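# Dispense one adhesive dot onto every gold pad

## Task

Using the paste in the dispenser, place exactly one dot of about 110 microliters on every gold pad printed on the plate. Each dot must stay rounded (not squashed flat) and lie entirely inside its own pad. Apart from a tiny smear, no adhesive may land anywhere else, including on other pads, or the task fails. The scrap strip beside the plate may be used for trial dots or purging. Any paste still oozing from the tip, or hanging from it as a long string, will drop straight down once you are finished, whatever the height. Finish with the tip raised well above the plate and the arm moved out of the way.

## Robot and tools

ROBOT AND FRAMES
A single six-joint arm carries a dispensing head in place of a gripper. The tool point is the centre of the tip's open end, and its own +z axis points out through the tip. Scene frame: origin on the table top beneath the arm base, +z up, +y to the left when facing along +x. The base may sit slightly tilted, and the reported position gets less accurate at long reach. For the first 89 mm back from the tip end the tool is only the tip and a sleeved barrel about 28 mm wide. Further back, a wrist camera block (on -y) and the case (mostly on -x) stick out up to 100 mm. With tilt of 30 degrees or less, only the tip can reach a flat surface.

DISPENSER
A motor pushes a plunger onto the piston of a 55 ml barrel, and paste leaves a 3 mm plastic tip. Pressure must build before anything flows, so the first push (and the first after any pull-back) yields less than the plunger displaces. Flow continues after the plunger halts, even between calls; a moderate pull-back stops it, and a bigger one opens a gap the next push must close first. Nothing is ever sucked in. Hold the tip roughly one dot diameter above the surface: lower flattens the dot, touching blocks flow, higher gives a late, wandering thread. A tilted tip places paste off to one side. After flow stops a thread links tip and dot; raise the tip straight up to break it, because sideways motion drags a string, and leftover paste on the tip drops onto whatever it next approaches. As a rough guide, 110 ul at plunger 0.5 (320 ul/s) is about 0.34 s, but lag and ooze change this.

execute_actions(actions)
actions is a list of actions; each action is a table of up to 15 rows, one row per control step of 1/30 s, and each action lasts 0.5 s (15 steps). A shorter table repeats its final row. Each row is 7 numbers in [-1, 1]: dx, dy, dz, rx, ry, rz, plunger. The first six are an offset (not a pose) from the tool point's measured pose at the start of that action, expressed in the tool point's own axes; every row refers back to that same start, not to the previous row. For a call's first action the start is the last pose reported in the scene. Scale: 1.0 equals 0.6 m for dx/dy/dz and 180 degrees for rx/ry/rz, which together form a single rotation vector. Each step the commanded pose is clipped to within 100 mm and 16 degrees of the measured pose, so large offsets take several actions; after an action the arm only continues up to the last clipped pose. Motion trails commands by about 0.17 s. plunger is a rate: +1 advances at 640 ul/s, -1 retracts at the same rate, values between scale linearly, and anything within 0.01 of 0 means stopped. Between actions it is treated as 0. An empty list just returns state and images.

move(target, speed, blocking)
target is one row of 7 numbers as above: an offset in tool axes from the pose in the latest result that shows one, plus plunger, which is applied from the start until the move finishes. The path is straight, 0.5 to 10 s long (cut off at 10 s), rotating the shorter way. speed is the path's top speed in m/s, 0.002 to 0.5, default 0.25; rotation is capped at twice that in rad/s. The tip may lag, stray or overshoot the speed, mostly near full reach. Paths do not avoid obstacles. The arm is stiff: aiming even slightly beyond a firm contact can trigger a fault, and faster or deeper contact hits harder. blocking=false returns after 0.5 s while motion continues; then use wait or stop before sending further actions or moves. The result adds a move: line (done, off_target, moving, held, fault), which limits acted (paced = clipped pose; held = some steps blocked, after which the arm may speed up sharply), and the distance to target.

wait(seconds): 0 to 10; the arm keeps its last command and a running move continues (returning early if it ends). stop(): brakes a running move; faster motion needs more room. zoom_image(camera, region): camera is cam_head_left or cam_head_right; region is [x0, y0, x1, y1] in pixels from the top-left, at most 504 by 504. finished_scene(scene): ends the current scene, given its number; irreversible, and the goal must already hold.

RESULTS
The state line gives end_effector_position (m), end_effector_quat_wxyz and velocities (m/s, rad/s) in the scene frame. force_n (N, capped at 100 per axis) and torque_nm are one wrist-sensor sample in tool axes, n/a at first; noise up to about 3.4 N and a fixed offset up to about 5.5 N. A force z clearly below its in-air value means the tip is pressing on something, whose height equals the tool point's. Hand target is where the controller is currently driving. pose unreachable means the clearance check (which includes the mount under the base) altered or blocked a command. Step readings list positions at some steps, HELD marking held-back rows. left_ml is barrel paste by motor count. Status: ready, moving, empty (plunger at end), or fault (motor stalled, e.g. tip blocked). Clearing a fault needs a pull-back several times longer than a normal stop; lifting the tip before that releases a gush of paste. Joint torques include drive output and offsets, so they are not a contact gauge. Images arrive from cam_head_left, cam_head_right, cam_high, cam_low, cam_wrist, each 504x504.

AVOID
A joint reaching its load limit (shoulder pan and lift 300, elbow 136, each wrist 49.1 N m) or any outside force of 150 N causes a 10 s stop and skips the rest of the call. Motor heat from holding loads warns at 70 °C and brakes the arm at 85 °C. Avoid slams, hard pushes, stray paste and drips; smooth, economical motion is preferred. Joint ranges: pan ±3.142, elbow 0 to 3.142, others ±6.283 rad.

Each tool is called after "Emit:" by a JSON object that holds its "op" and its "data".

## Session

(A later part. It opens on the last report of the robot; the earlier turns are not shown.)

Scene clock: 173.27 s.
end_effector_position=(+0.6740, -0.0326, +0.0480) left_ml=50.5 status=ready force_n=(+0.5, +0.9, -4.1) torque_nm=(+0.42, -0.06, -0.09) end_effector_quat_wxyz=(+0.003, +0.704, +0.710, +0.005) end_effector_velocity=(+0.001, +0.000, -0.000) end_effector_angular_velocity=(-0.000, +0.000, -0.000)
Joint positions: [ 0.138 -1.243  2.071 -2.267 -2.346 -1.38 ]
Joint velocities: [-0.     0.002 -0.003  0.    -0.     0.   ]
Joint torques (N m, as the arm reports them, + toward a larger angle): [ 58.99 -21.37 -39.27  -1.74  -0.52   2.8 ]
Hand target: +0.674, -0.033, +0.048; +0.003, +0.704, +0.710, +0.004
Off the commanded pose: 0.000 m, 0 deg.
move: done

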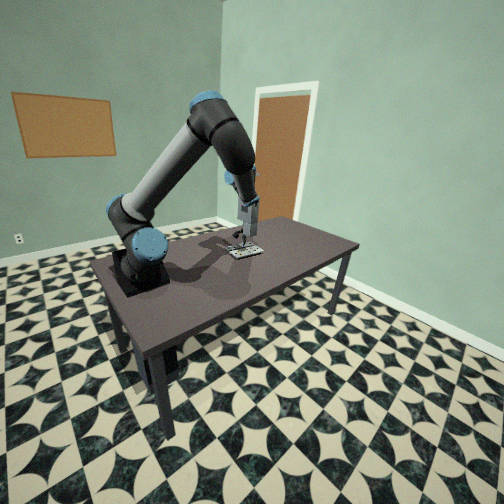

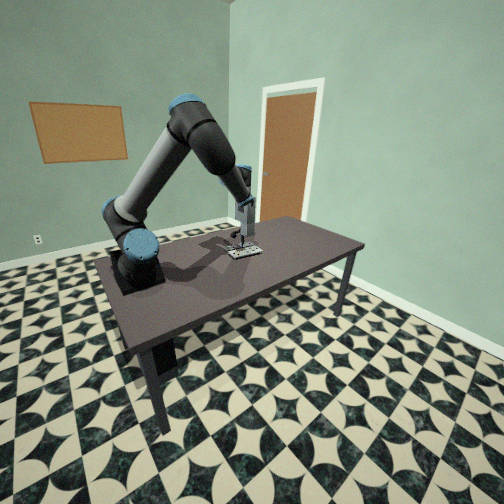

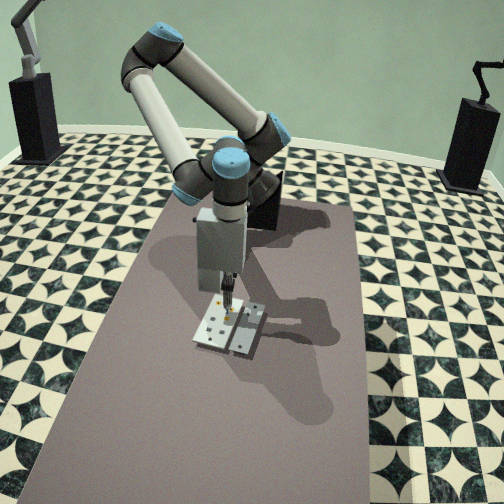

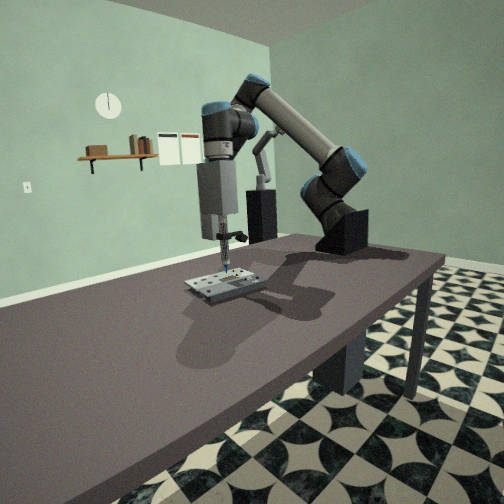

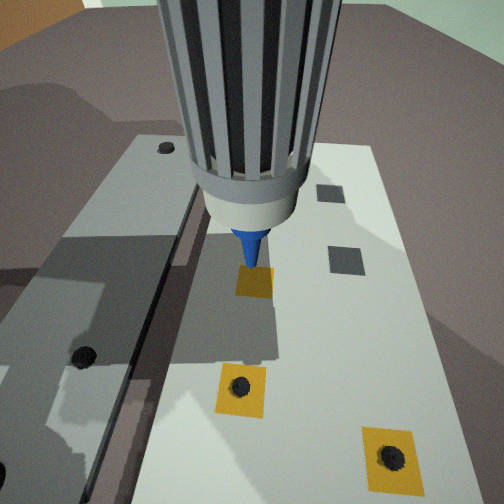

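Emit:
{"op": "move", "data": {"target": [-0.0028,0.006,0.0243,0,0,0,0], "speed": 0.05}}

Emit:
{"op": "execute_actions", "data": {"actions": [[[0,0,0,0,0,0,0.645]]]}}

Emit:
{"op": "wait", "data": {"seconds": 10}}

Emit:
{"op": "wait", "data": {"seconds": 10}}

Emit:
{"op": "execute_actions", "data": {"actions": [[[0,0,0,0,0,0,-0.5]]]}}

Emit:
{"op": "move", "data": {"target": [0,0,-0.1,0,0,0,0], "speed": 0.08}}

Emit:
{"op": "move", "data": {"target": [0.11,0,-0.2,0,0,0,0]}}

Scene clock: 181.77 s.
end_effector_position=(+0.6778, -0.0342, +0.0336) left_ml=50.5 status=ready force_n=(+1.6, +2.0, -1.9) torque_nm=(+0.91, -0.43, -0.13) end_effector_quat_wxyz=(+0.003, +0.704, +0.710, +0.005) end_effector_velocity=(+0.001, -0.000, -0.001) end_effector_angular_velocity=(+0.001, -0.001, -0.002)
Joint positions: [ 0.121 -1.229  2.079 -2.304 -2.348 -1.403]
Joint velocities: [-0.001  0.     0.001 -0.004  0.    -0.001]
Joint torques (N m, as the arm reports them, + toward a larger angle): [ 22.51 -24.5  -11.77  -6.36  -2.33  -2.83]
Hand target: +0.678, -0.034, +0.033; +0.003, +0.704, +0.710, +0.005
Off the commanded pose: 0.000 m, 0 deg.
move: done

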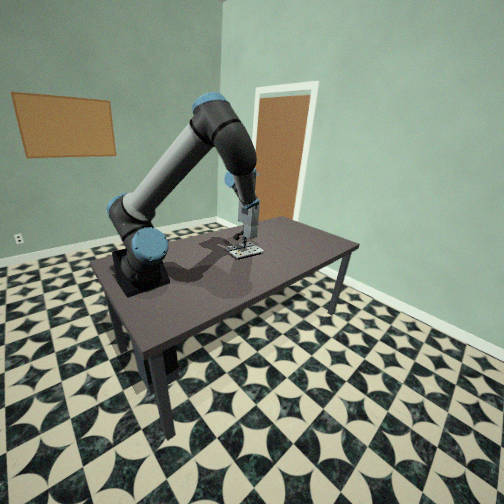

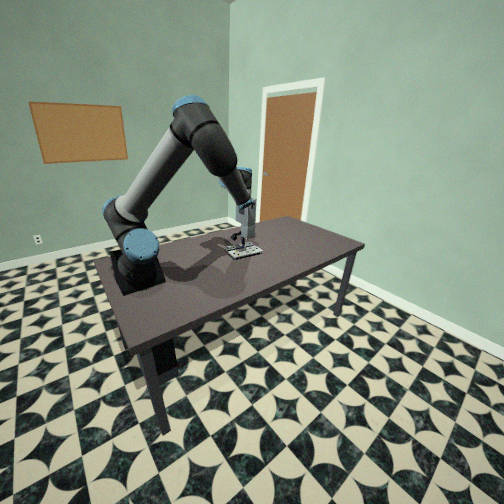

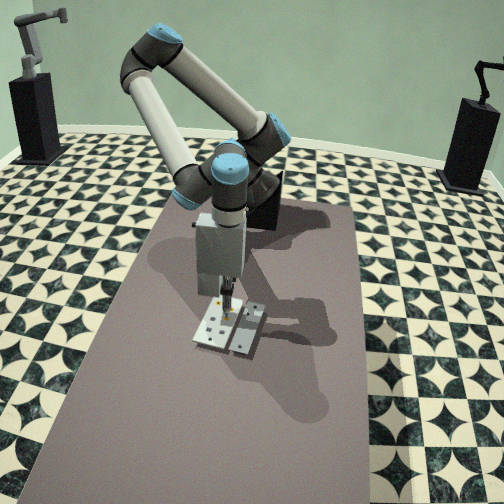

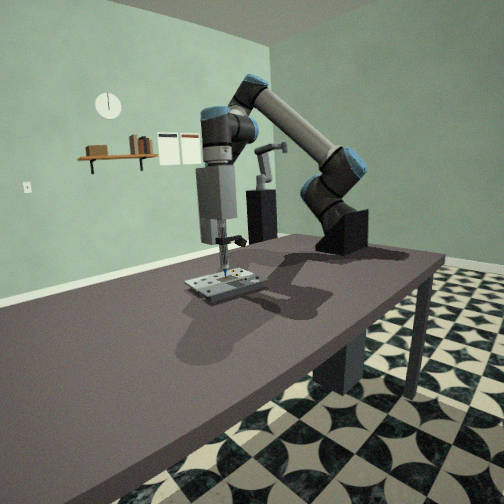

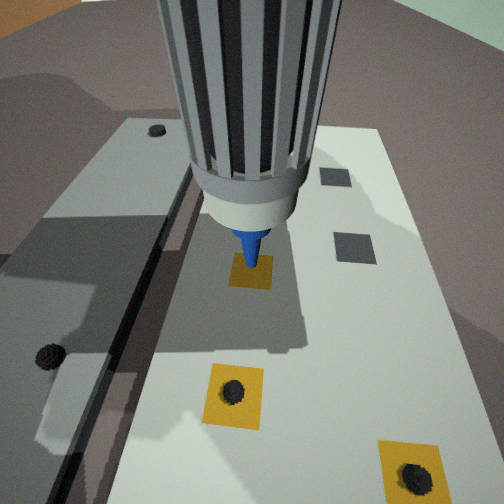

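Scene clock: 182.27 s.
end_effector_position=(+0.6778, -0.0342, +0.0335) left_ml=50.3 status=moving force_n=(+3.4, +2.7, -3.4) torque_nm=(+1.07, -1.13, -0.09) end_effector_quat_wxyz=(+0.003, +0.704, +0.710, +0.005) end_effector_velocity=(-0.001, +0.001, -0.000) end_effector_angular_velocity=(-0.000, +0.001, +0.000)
Joint positions: [ 0.121 -1.229  2.079 -2.305 -2.348 -1.403]
Joint velocities: [0.001 0.001 0.    0.    0.    0.002]
Joint torques (N m, as the arm reports them, + toward a larger angle): [ 33.46 -34.09 -15.02   0.17  -1.85   2.21]
Hand target: +0.678, -0.034, +0.034; +0.003, +0.704, +0.710, +0.005
Off the commanded pose: 0.000 m, 0 deg.
Step readings (end_effector_position):
0: (+0.6778, -0.0342, +0.0336)
1: (+0.6778, -0.0342, +0.0335)
2: (+0.6778, -0.0342, +0.0335)
4: (+0.6778, -0.0342, +0.0335)
8: (+0.6778, -0.0342, +0.0335)
15: end_effector_position above

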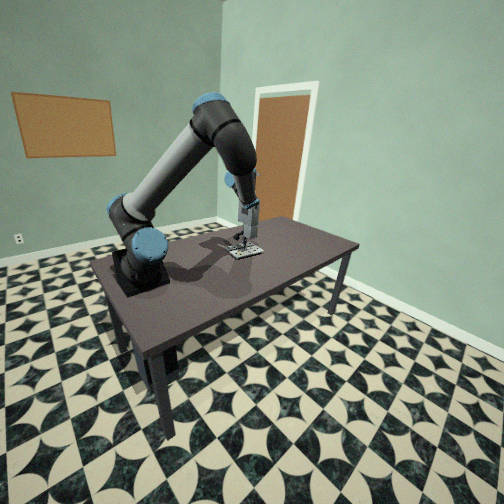

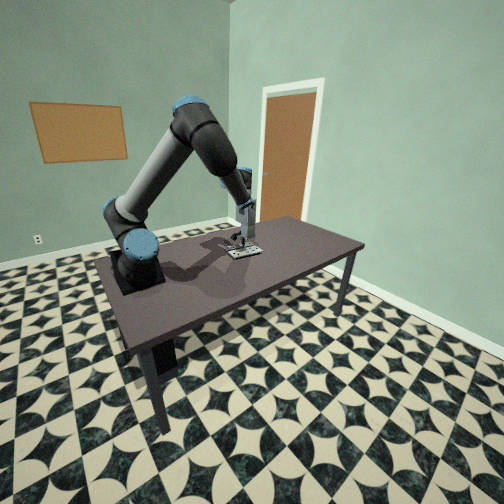

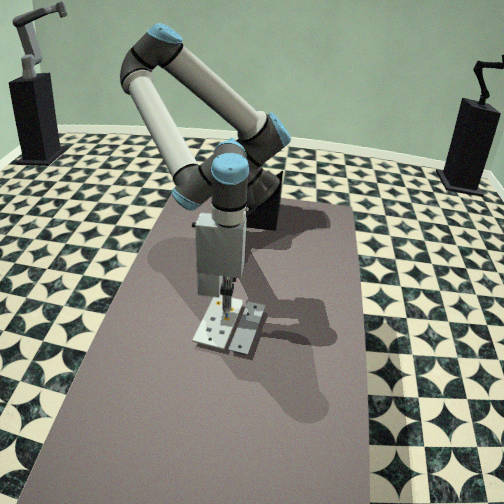

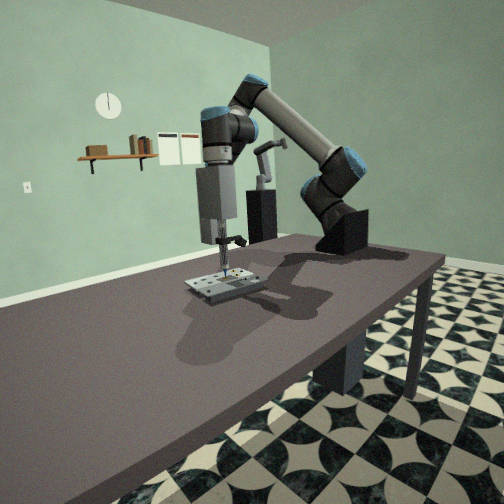

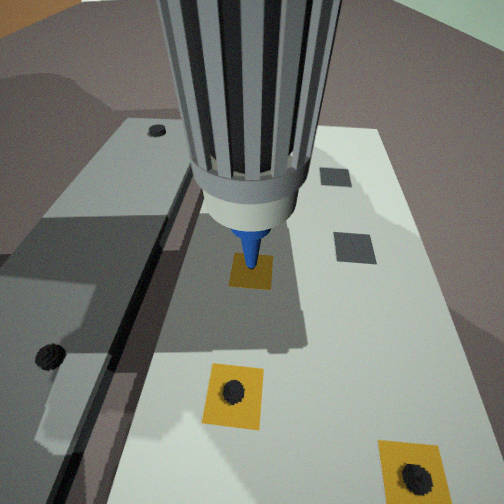

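Scene clock: 192.27 s.
end_effector_position=(+0.6778, -0.0342, +0.0336) left_ml=50.3 status=ready force_n=(+2.1, +2.7, +0.2) torque_nm=(+1.13, -0.69, -0.11) end_effector_quat_wxyz=(+0.003, +0.704, +0.710, +0.005) end_effector_velocity=(-0.000, +0.000, -0.000) end_effector_angular_velocity=(+0.000, +0.001, +0.001)
Joint positions: [ 0.121 -1.229  2.079 -2.304 -2.348 -1.403]
Joint velocities: [-0.     0.    -0.     0.001  0.    -0.   ]
Joint torques (N m, as the arm reports them, + toward a larger angle): [ 58.25 -63.62 -37.91  -0.35   2.25   2.79]
Hand target: +0.678, -0.034, +0.034; +0.003, +0.704, +0.710, +0.005
Off the commanded pose: 0.000 m, 0 deg.
wait: 10.00 s; at rest by 0.20 s

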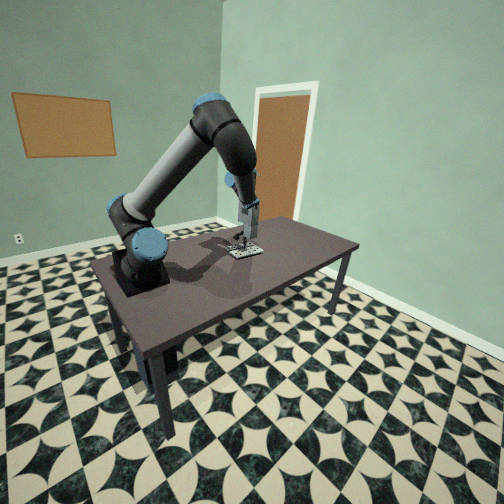

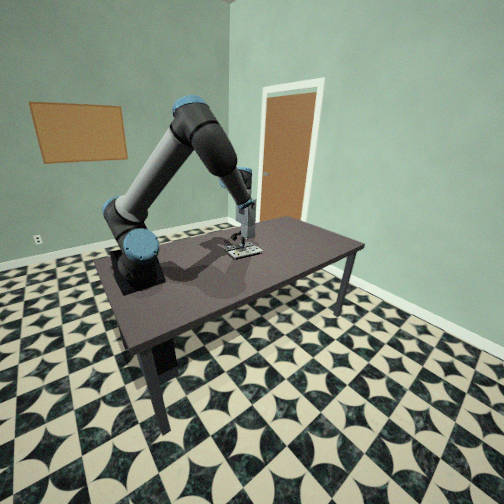

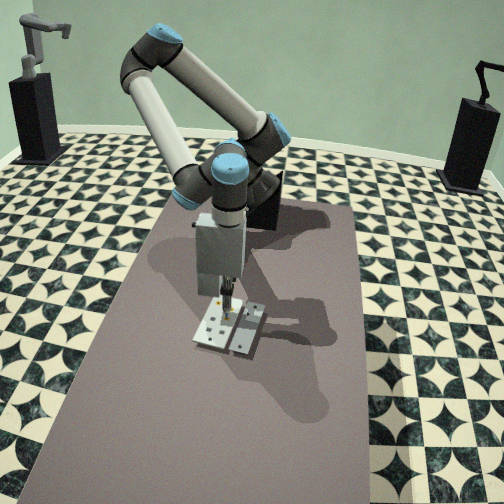

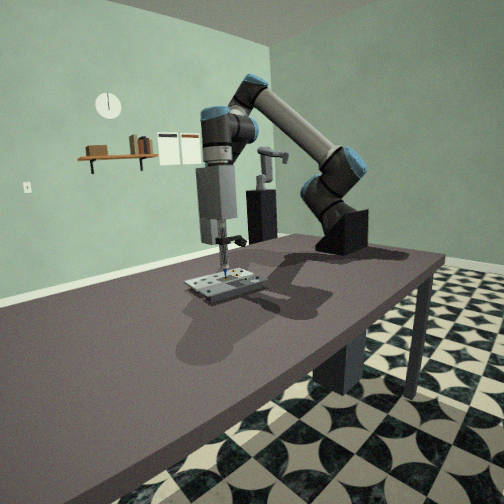

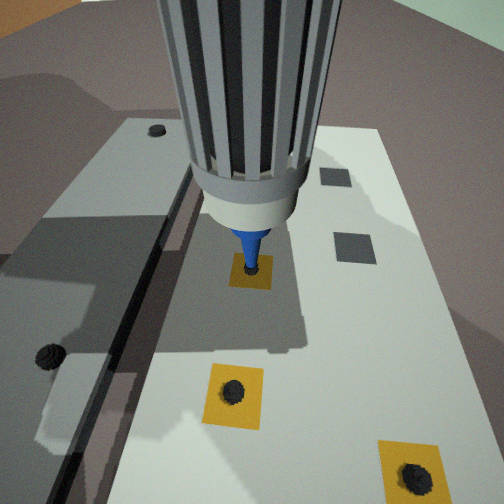

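Scene clock: 202.27 s.
end_effector_position=(+0.6778, -0.0342, +0.0336) left_ml=50.3 status=ready force_n=(+1.5, +1.2, -1.6) torque_nm=(+0.59, -0.41, +0.00) end_effector_quat_wxyz=(+0.003, +0.704, +0.710, +0.005) end_effector_velocity=(-0.000, +0.000, -0.000) end_effector_angular_velocity=(+0.000, -0.000, -0.002)
Joint positions: [ 0.121 -1.229  2.079 -2.304 -2.348 -1.403]
Joint velocities: [ 0.     0.     0.    -0.001  0.     0.002]
Joint torques (N m, as the arm reports them, + toward a larger angle): [ 56.5  -63.3  -37.82  -0.65   2.25   2.46]
Hand target: +0.678, -0.034, +0.034; +0.003, +0.704, +0.710, +0.005
Off the commanded pose: 0.000 m, 0 deg.
wait: 10.00 s; at rest by 0.17 s

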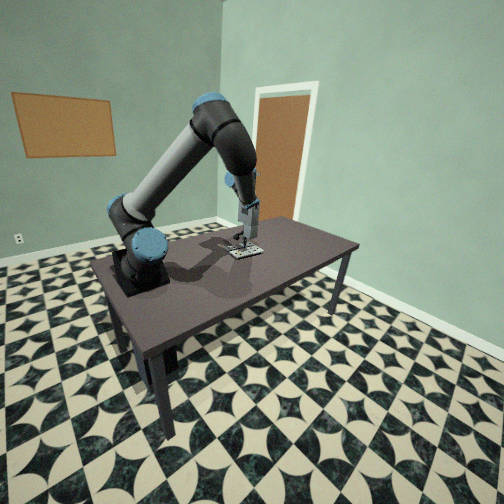

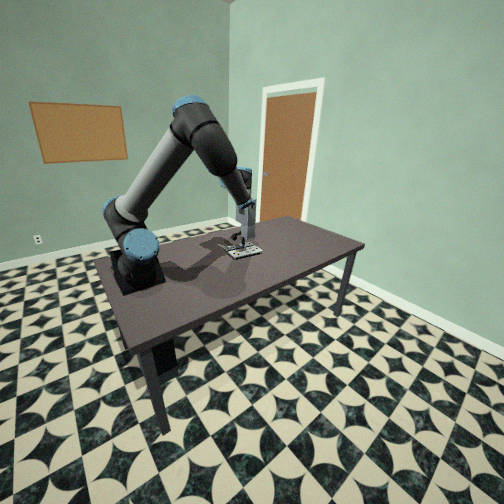

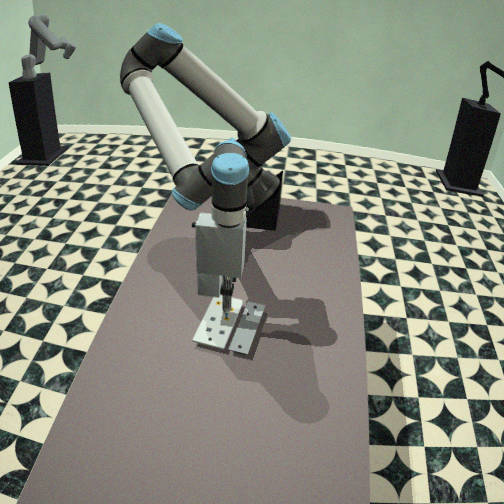

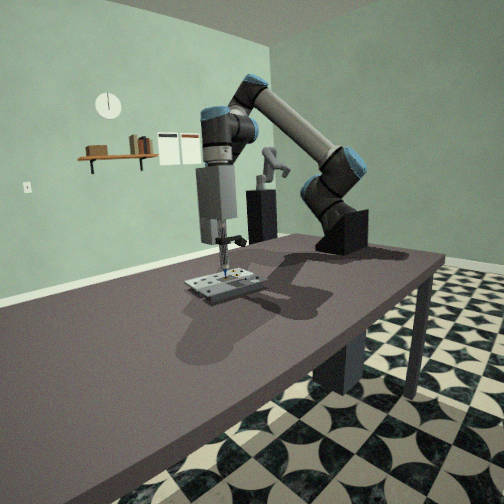

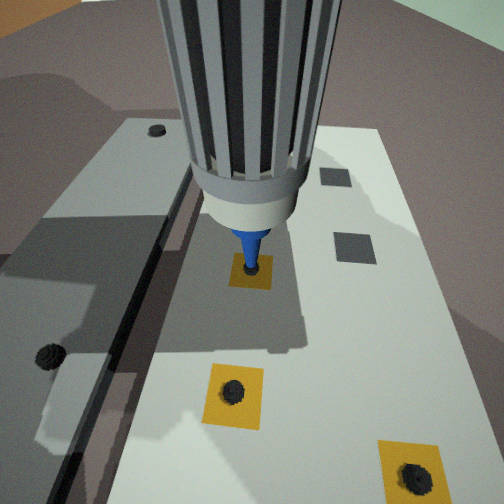

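Scene clock: 202.77 s.
end_effector_position=(+0.6778, -0.0342, +0.0336) left_ml=50.5 status=moving force_n=(+1.5, +2.0, -1.4) torque_nm=(+0.90, -0.46, -0.12) end_effector_quat_wxyz=(+0.003, +0.704, +0.710, +0.005) end_effector_velocity=(-0.000, +0.001, -0.001) end_effector_angular_velocity=(+0.000, +0.000, -0.001)
Joint positions: [ 0.121 -1.229  2.079 -2.304 -2.348 -1.403]
Joint velocities: [-0.     0.001  0.001 -0.002  0.     0.001]
Joint torques (N m, as the arm reports them, + toward a larger angle): [ 57.95 -63.08 -37.61  -0.79   2.16   2.46]
Hand target: +0.678, -0.034, +0.034; +0.003, +0.704, +0.710, +0.005
Off the commanded pose: 0.000 m, 0 deg.
Step readings (end_effector_position):
0: (+0.6778, -0.0342, +0.0336)
1: (+0.6778, -0.0342, +0.0336)
2: (+0.6778, -0.0342, +0.0336)
4: (+0.6778, -0.0342, +0.0336)
8: (+0.6778, -0.0342, +0.0336)
15: end_effector_position above

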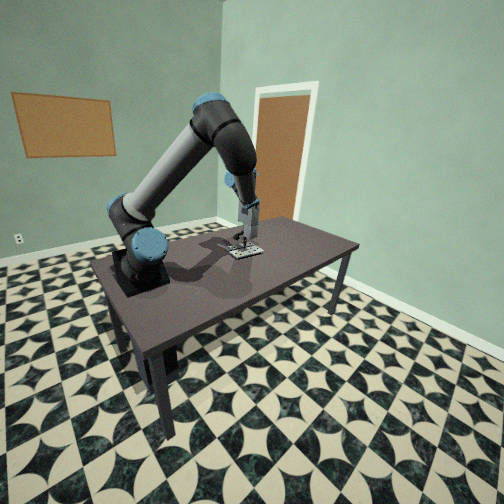

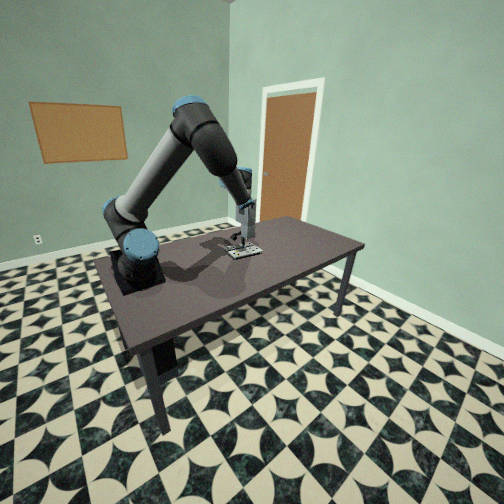

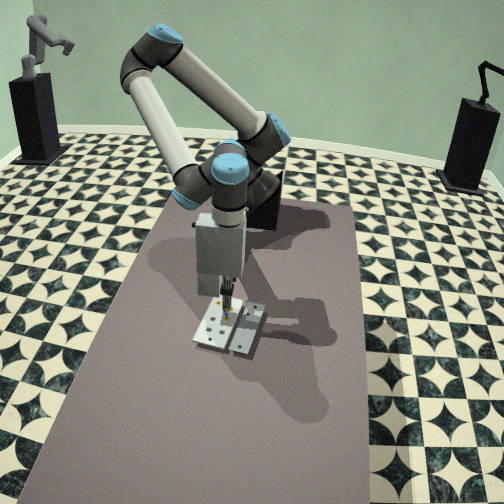

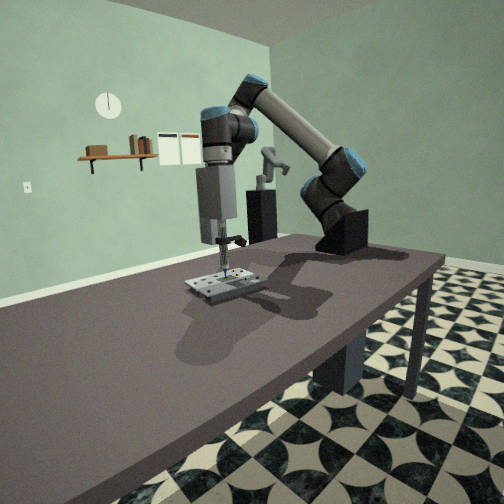

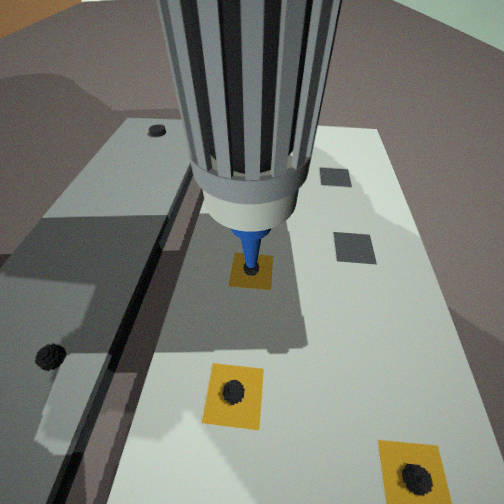

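Scene clock: 203.93 s.
end_effector_position=(+0.6771, -0.0342, +0.0935) left_ml=50.5 status=ready force_n=(+1.9, +1.2, -0.6) torque_nm=(+0.51, -0.57, -0.11) end_effector_quat_wxyz=(+0.003, +0.704, +0.710, +0.005) end_effector_velocity=(+0.000, -0.000, +0.001) end_effector_angular_velocity=(-0.001, +0.000, +0.001)
Joint positions: [ 0.18  -1.271  2.018 -2.145 -2.339 -1.322]
Joint velocities: [ 0.001  0.    -0.002  0.004 -0.     0.001]
Joint torques (N m, as the arm reports them, + toward a larger angle): [ 55.23 -60.72 -41.74   0.38   2.57   2.9 ]
Hand target: +0.677, -0.034, +0.094; +0.003, +0.704, +0.710, +0.005
Off the commanded pose: 0.000 m, 0 deg.
move: done

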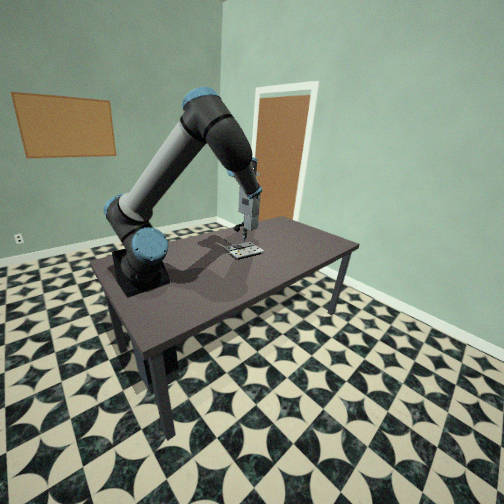

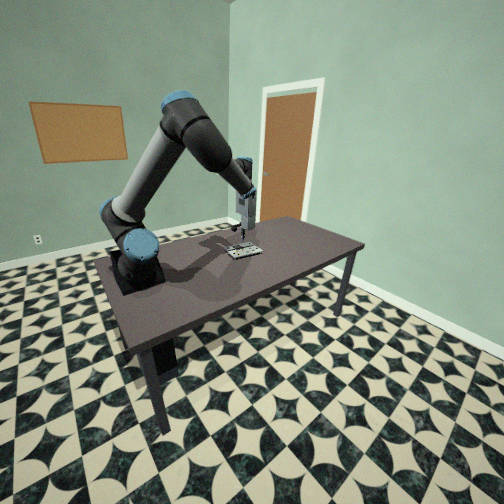

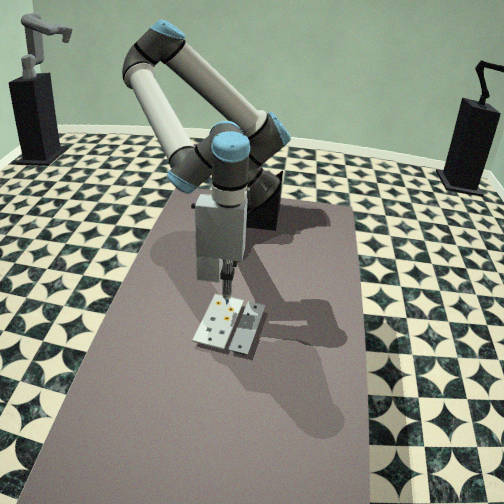

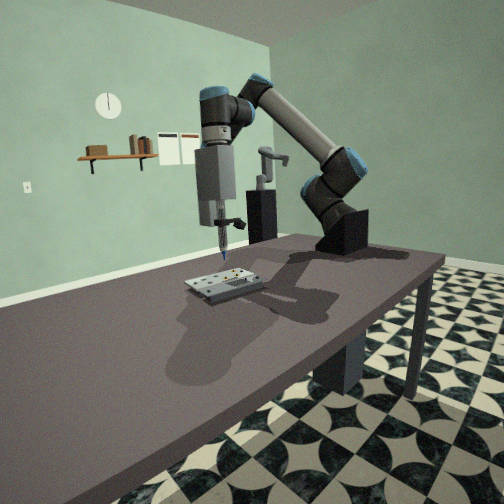

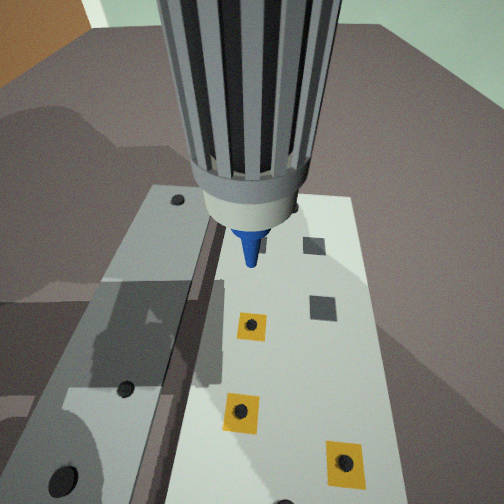

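Scene clock: 205.03 s.
end_effector_position=(+0.6752, +0.0316, +0.2135) left_ml=50.5 status=ready force_n=(+2.9, +0.5, -1.8) torque_nm=(+0.34, -0.93, -0.06) end_effector_quat_wxyz=(+0.003, +0.704, +0.710, +0.005) end_effector_velocity=(-0.000, +0.000, +0.001) end_effector_angular_velocity=(-0.001, +0.002, +0.000)
Joint positions: [ 0.349 -1.24   1.847 -1.853 -2.297 -1.098]
Joint velocities: [ 0.001  0.001 -0.004  0.007  0.001  0.003]
Joint torques (N m, as the arm reports them, + toward a larger angle): [ 54.53 -20.77 -46.85  -0.08   2.43   2.78]
Hand target: +0.675, +0.032, +0.214; +0.003, +0.704, +0.710, +0.005
Off the commanded pose: 0.000 m, 0 deg.
move: done

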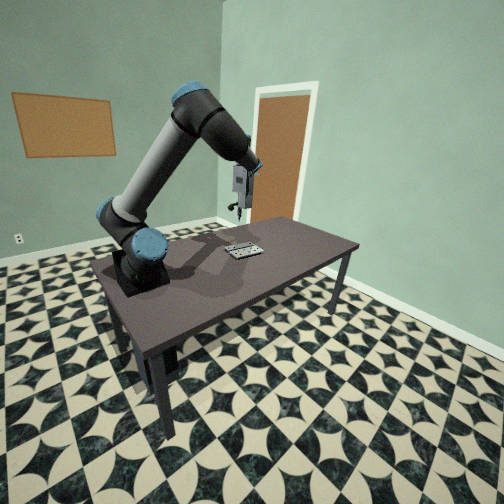

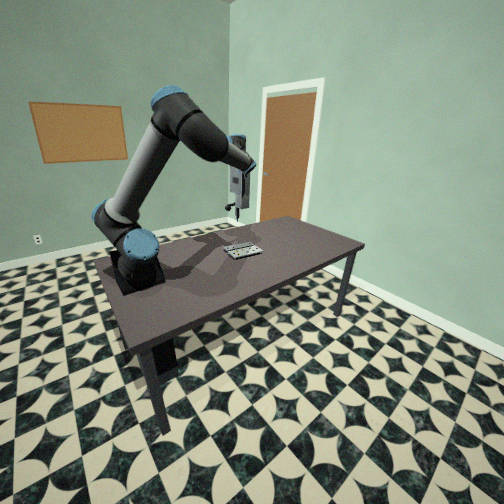

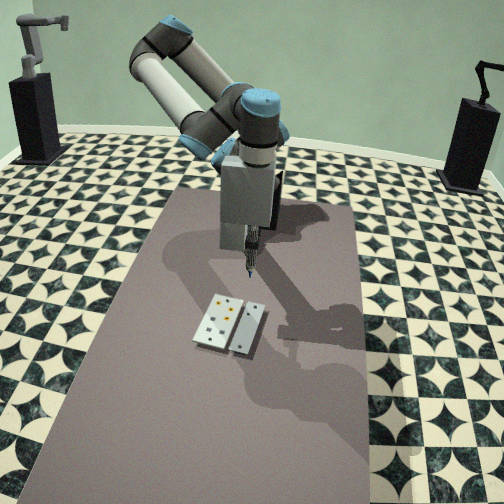

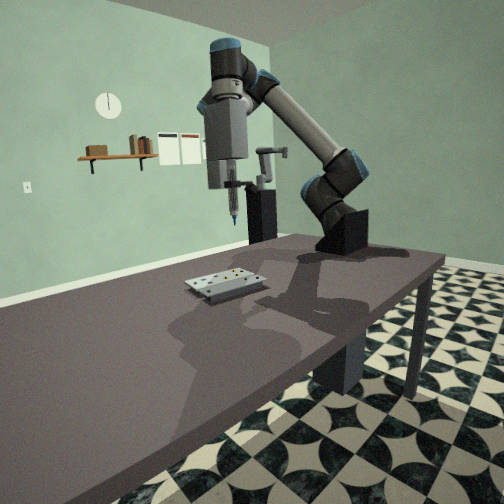

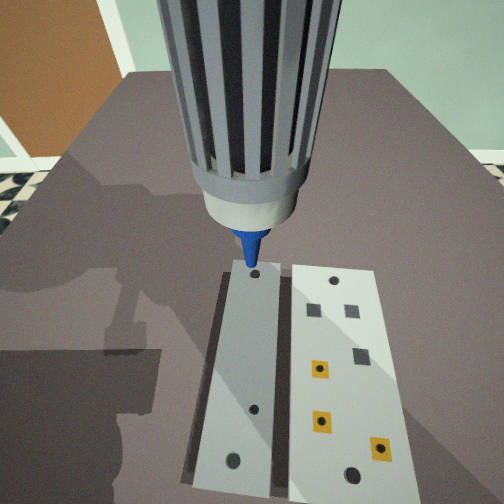

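Emit:
{"op": "finished_scene", "data": {"scene": 1}}

The scene is finished: the task was done.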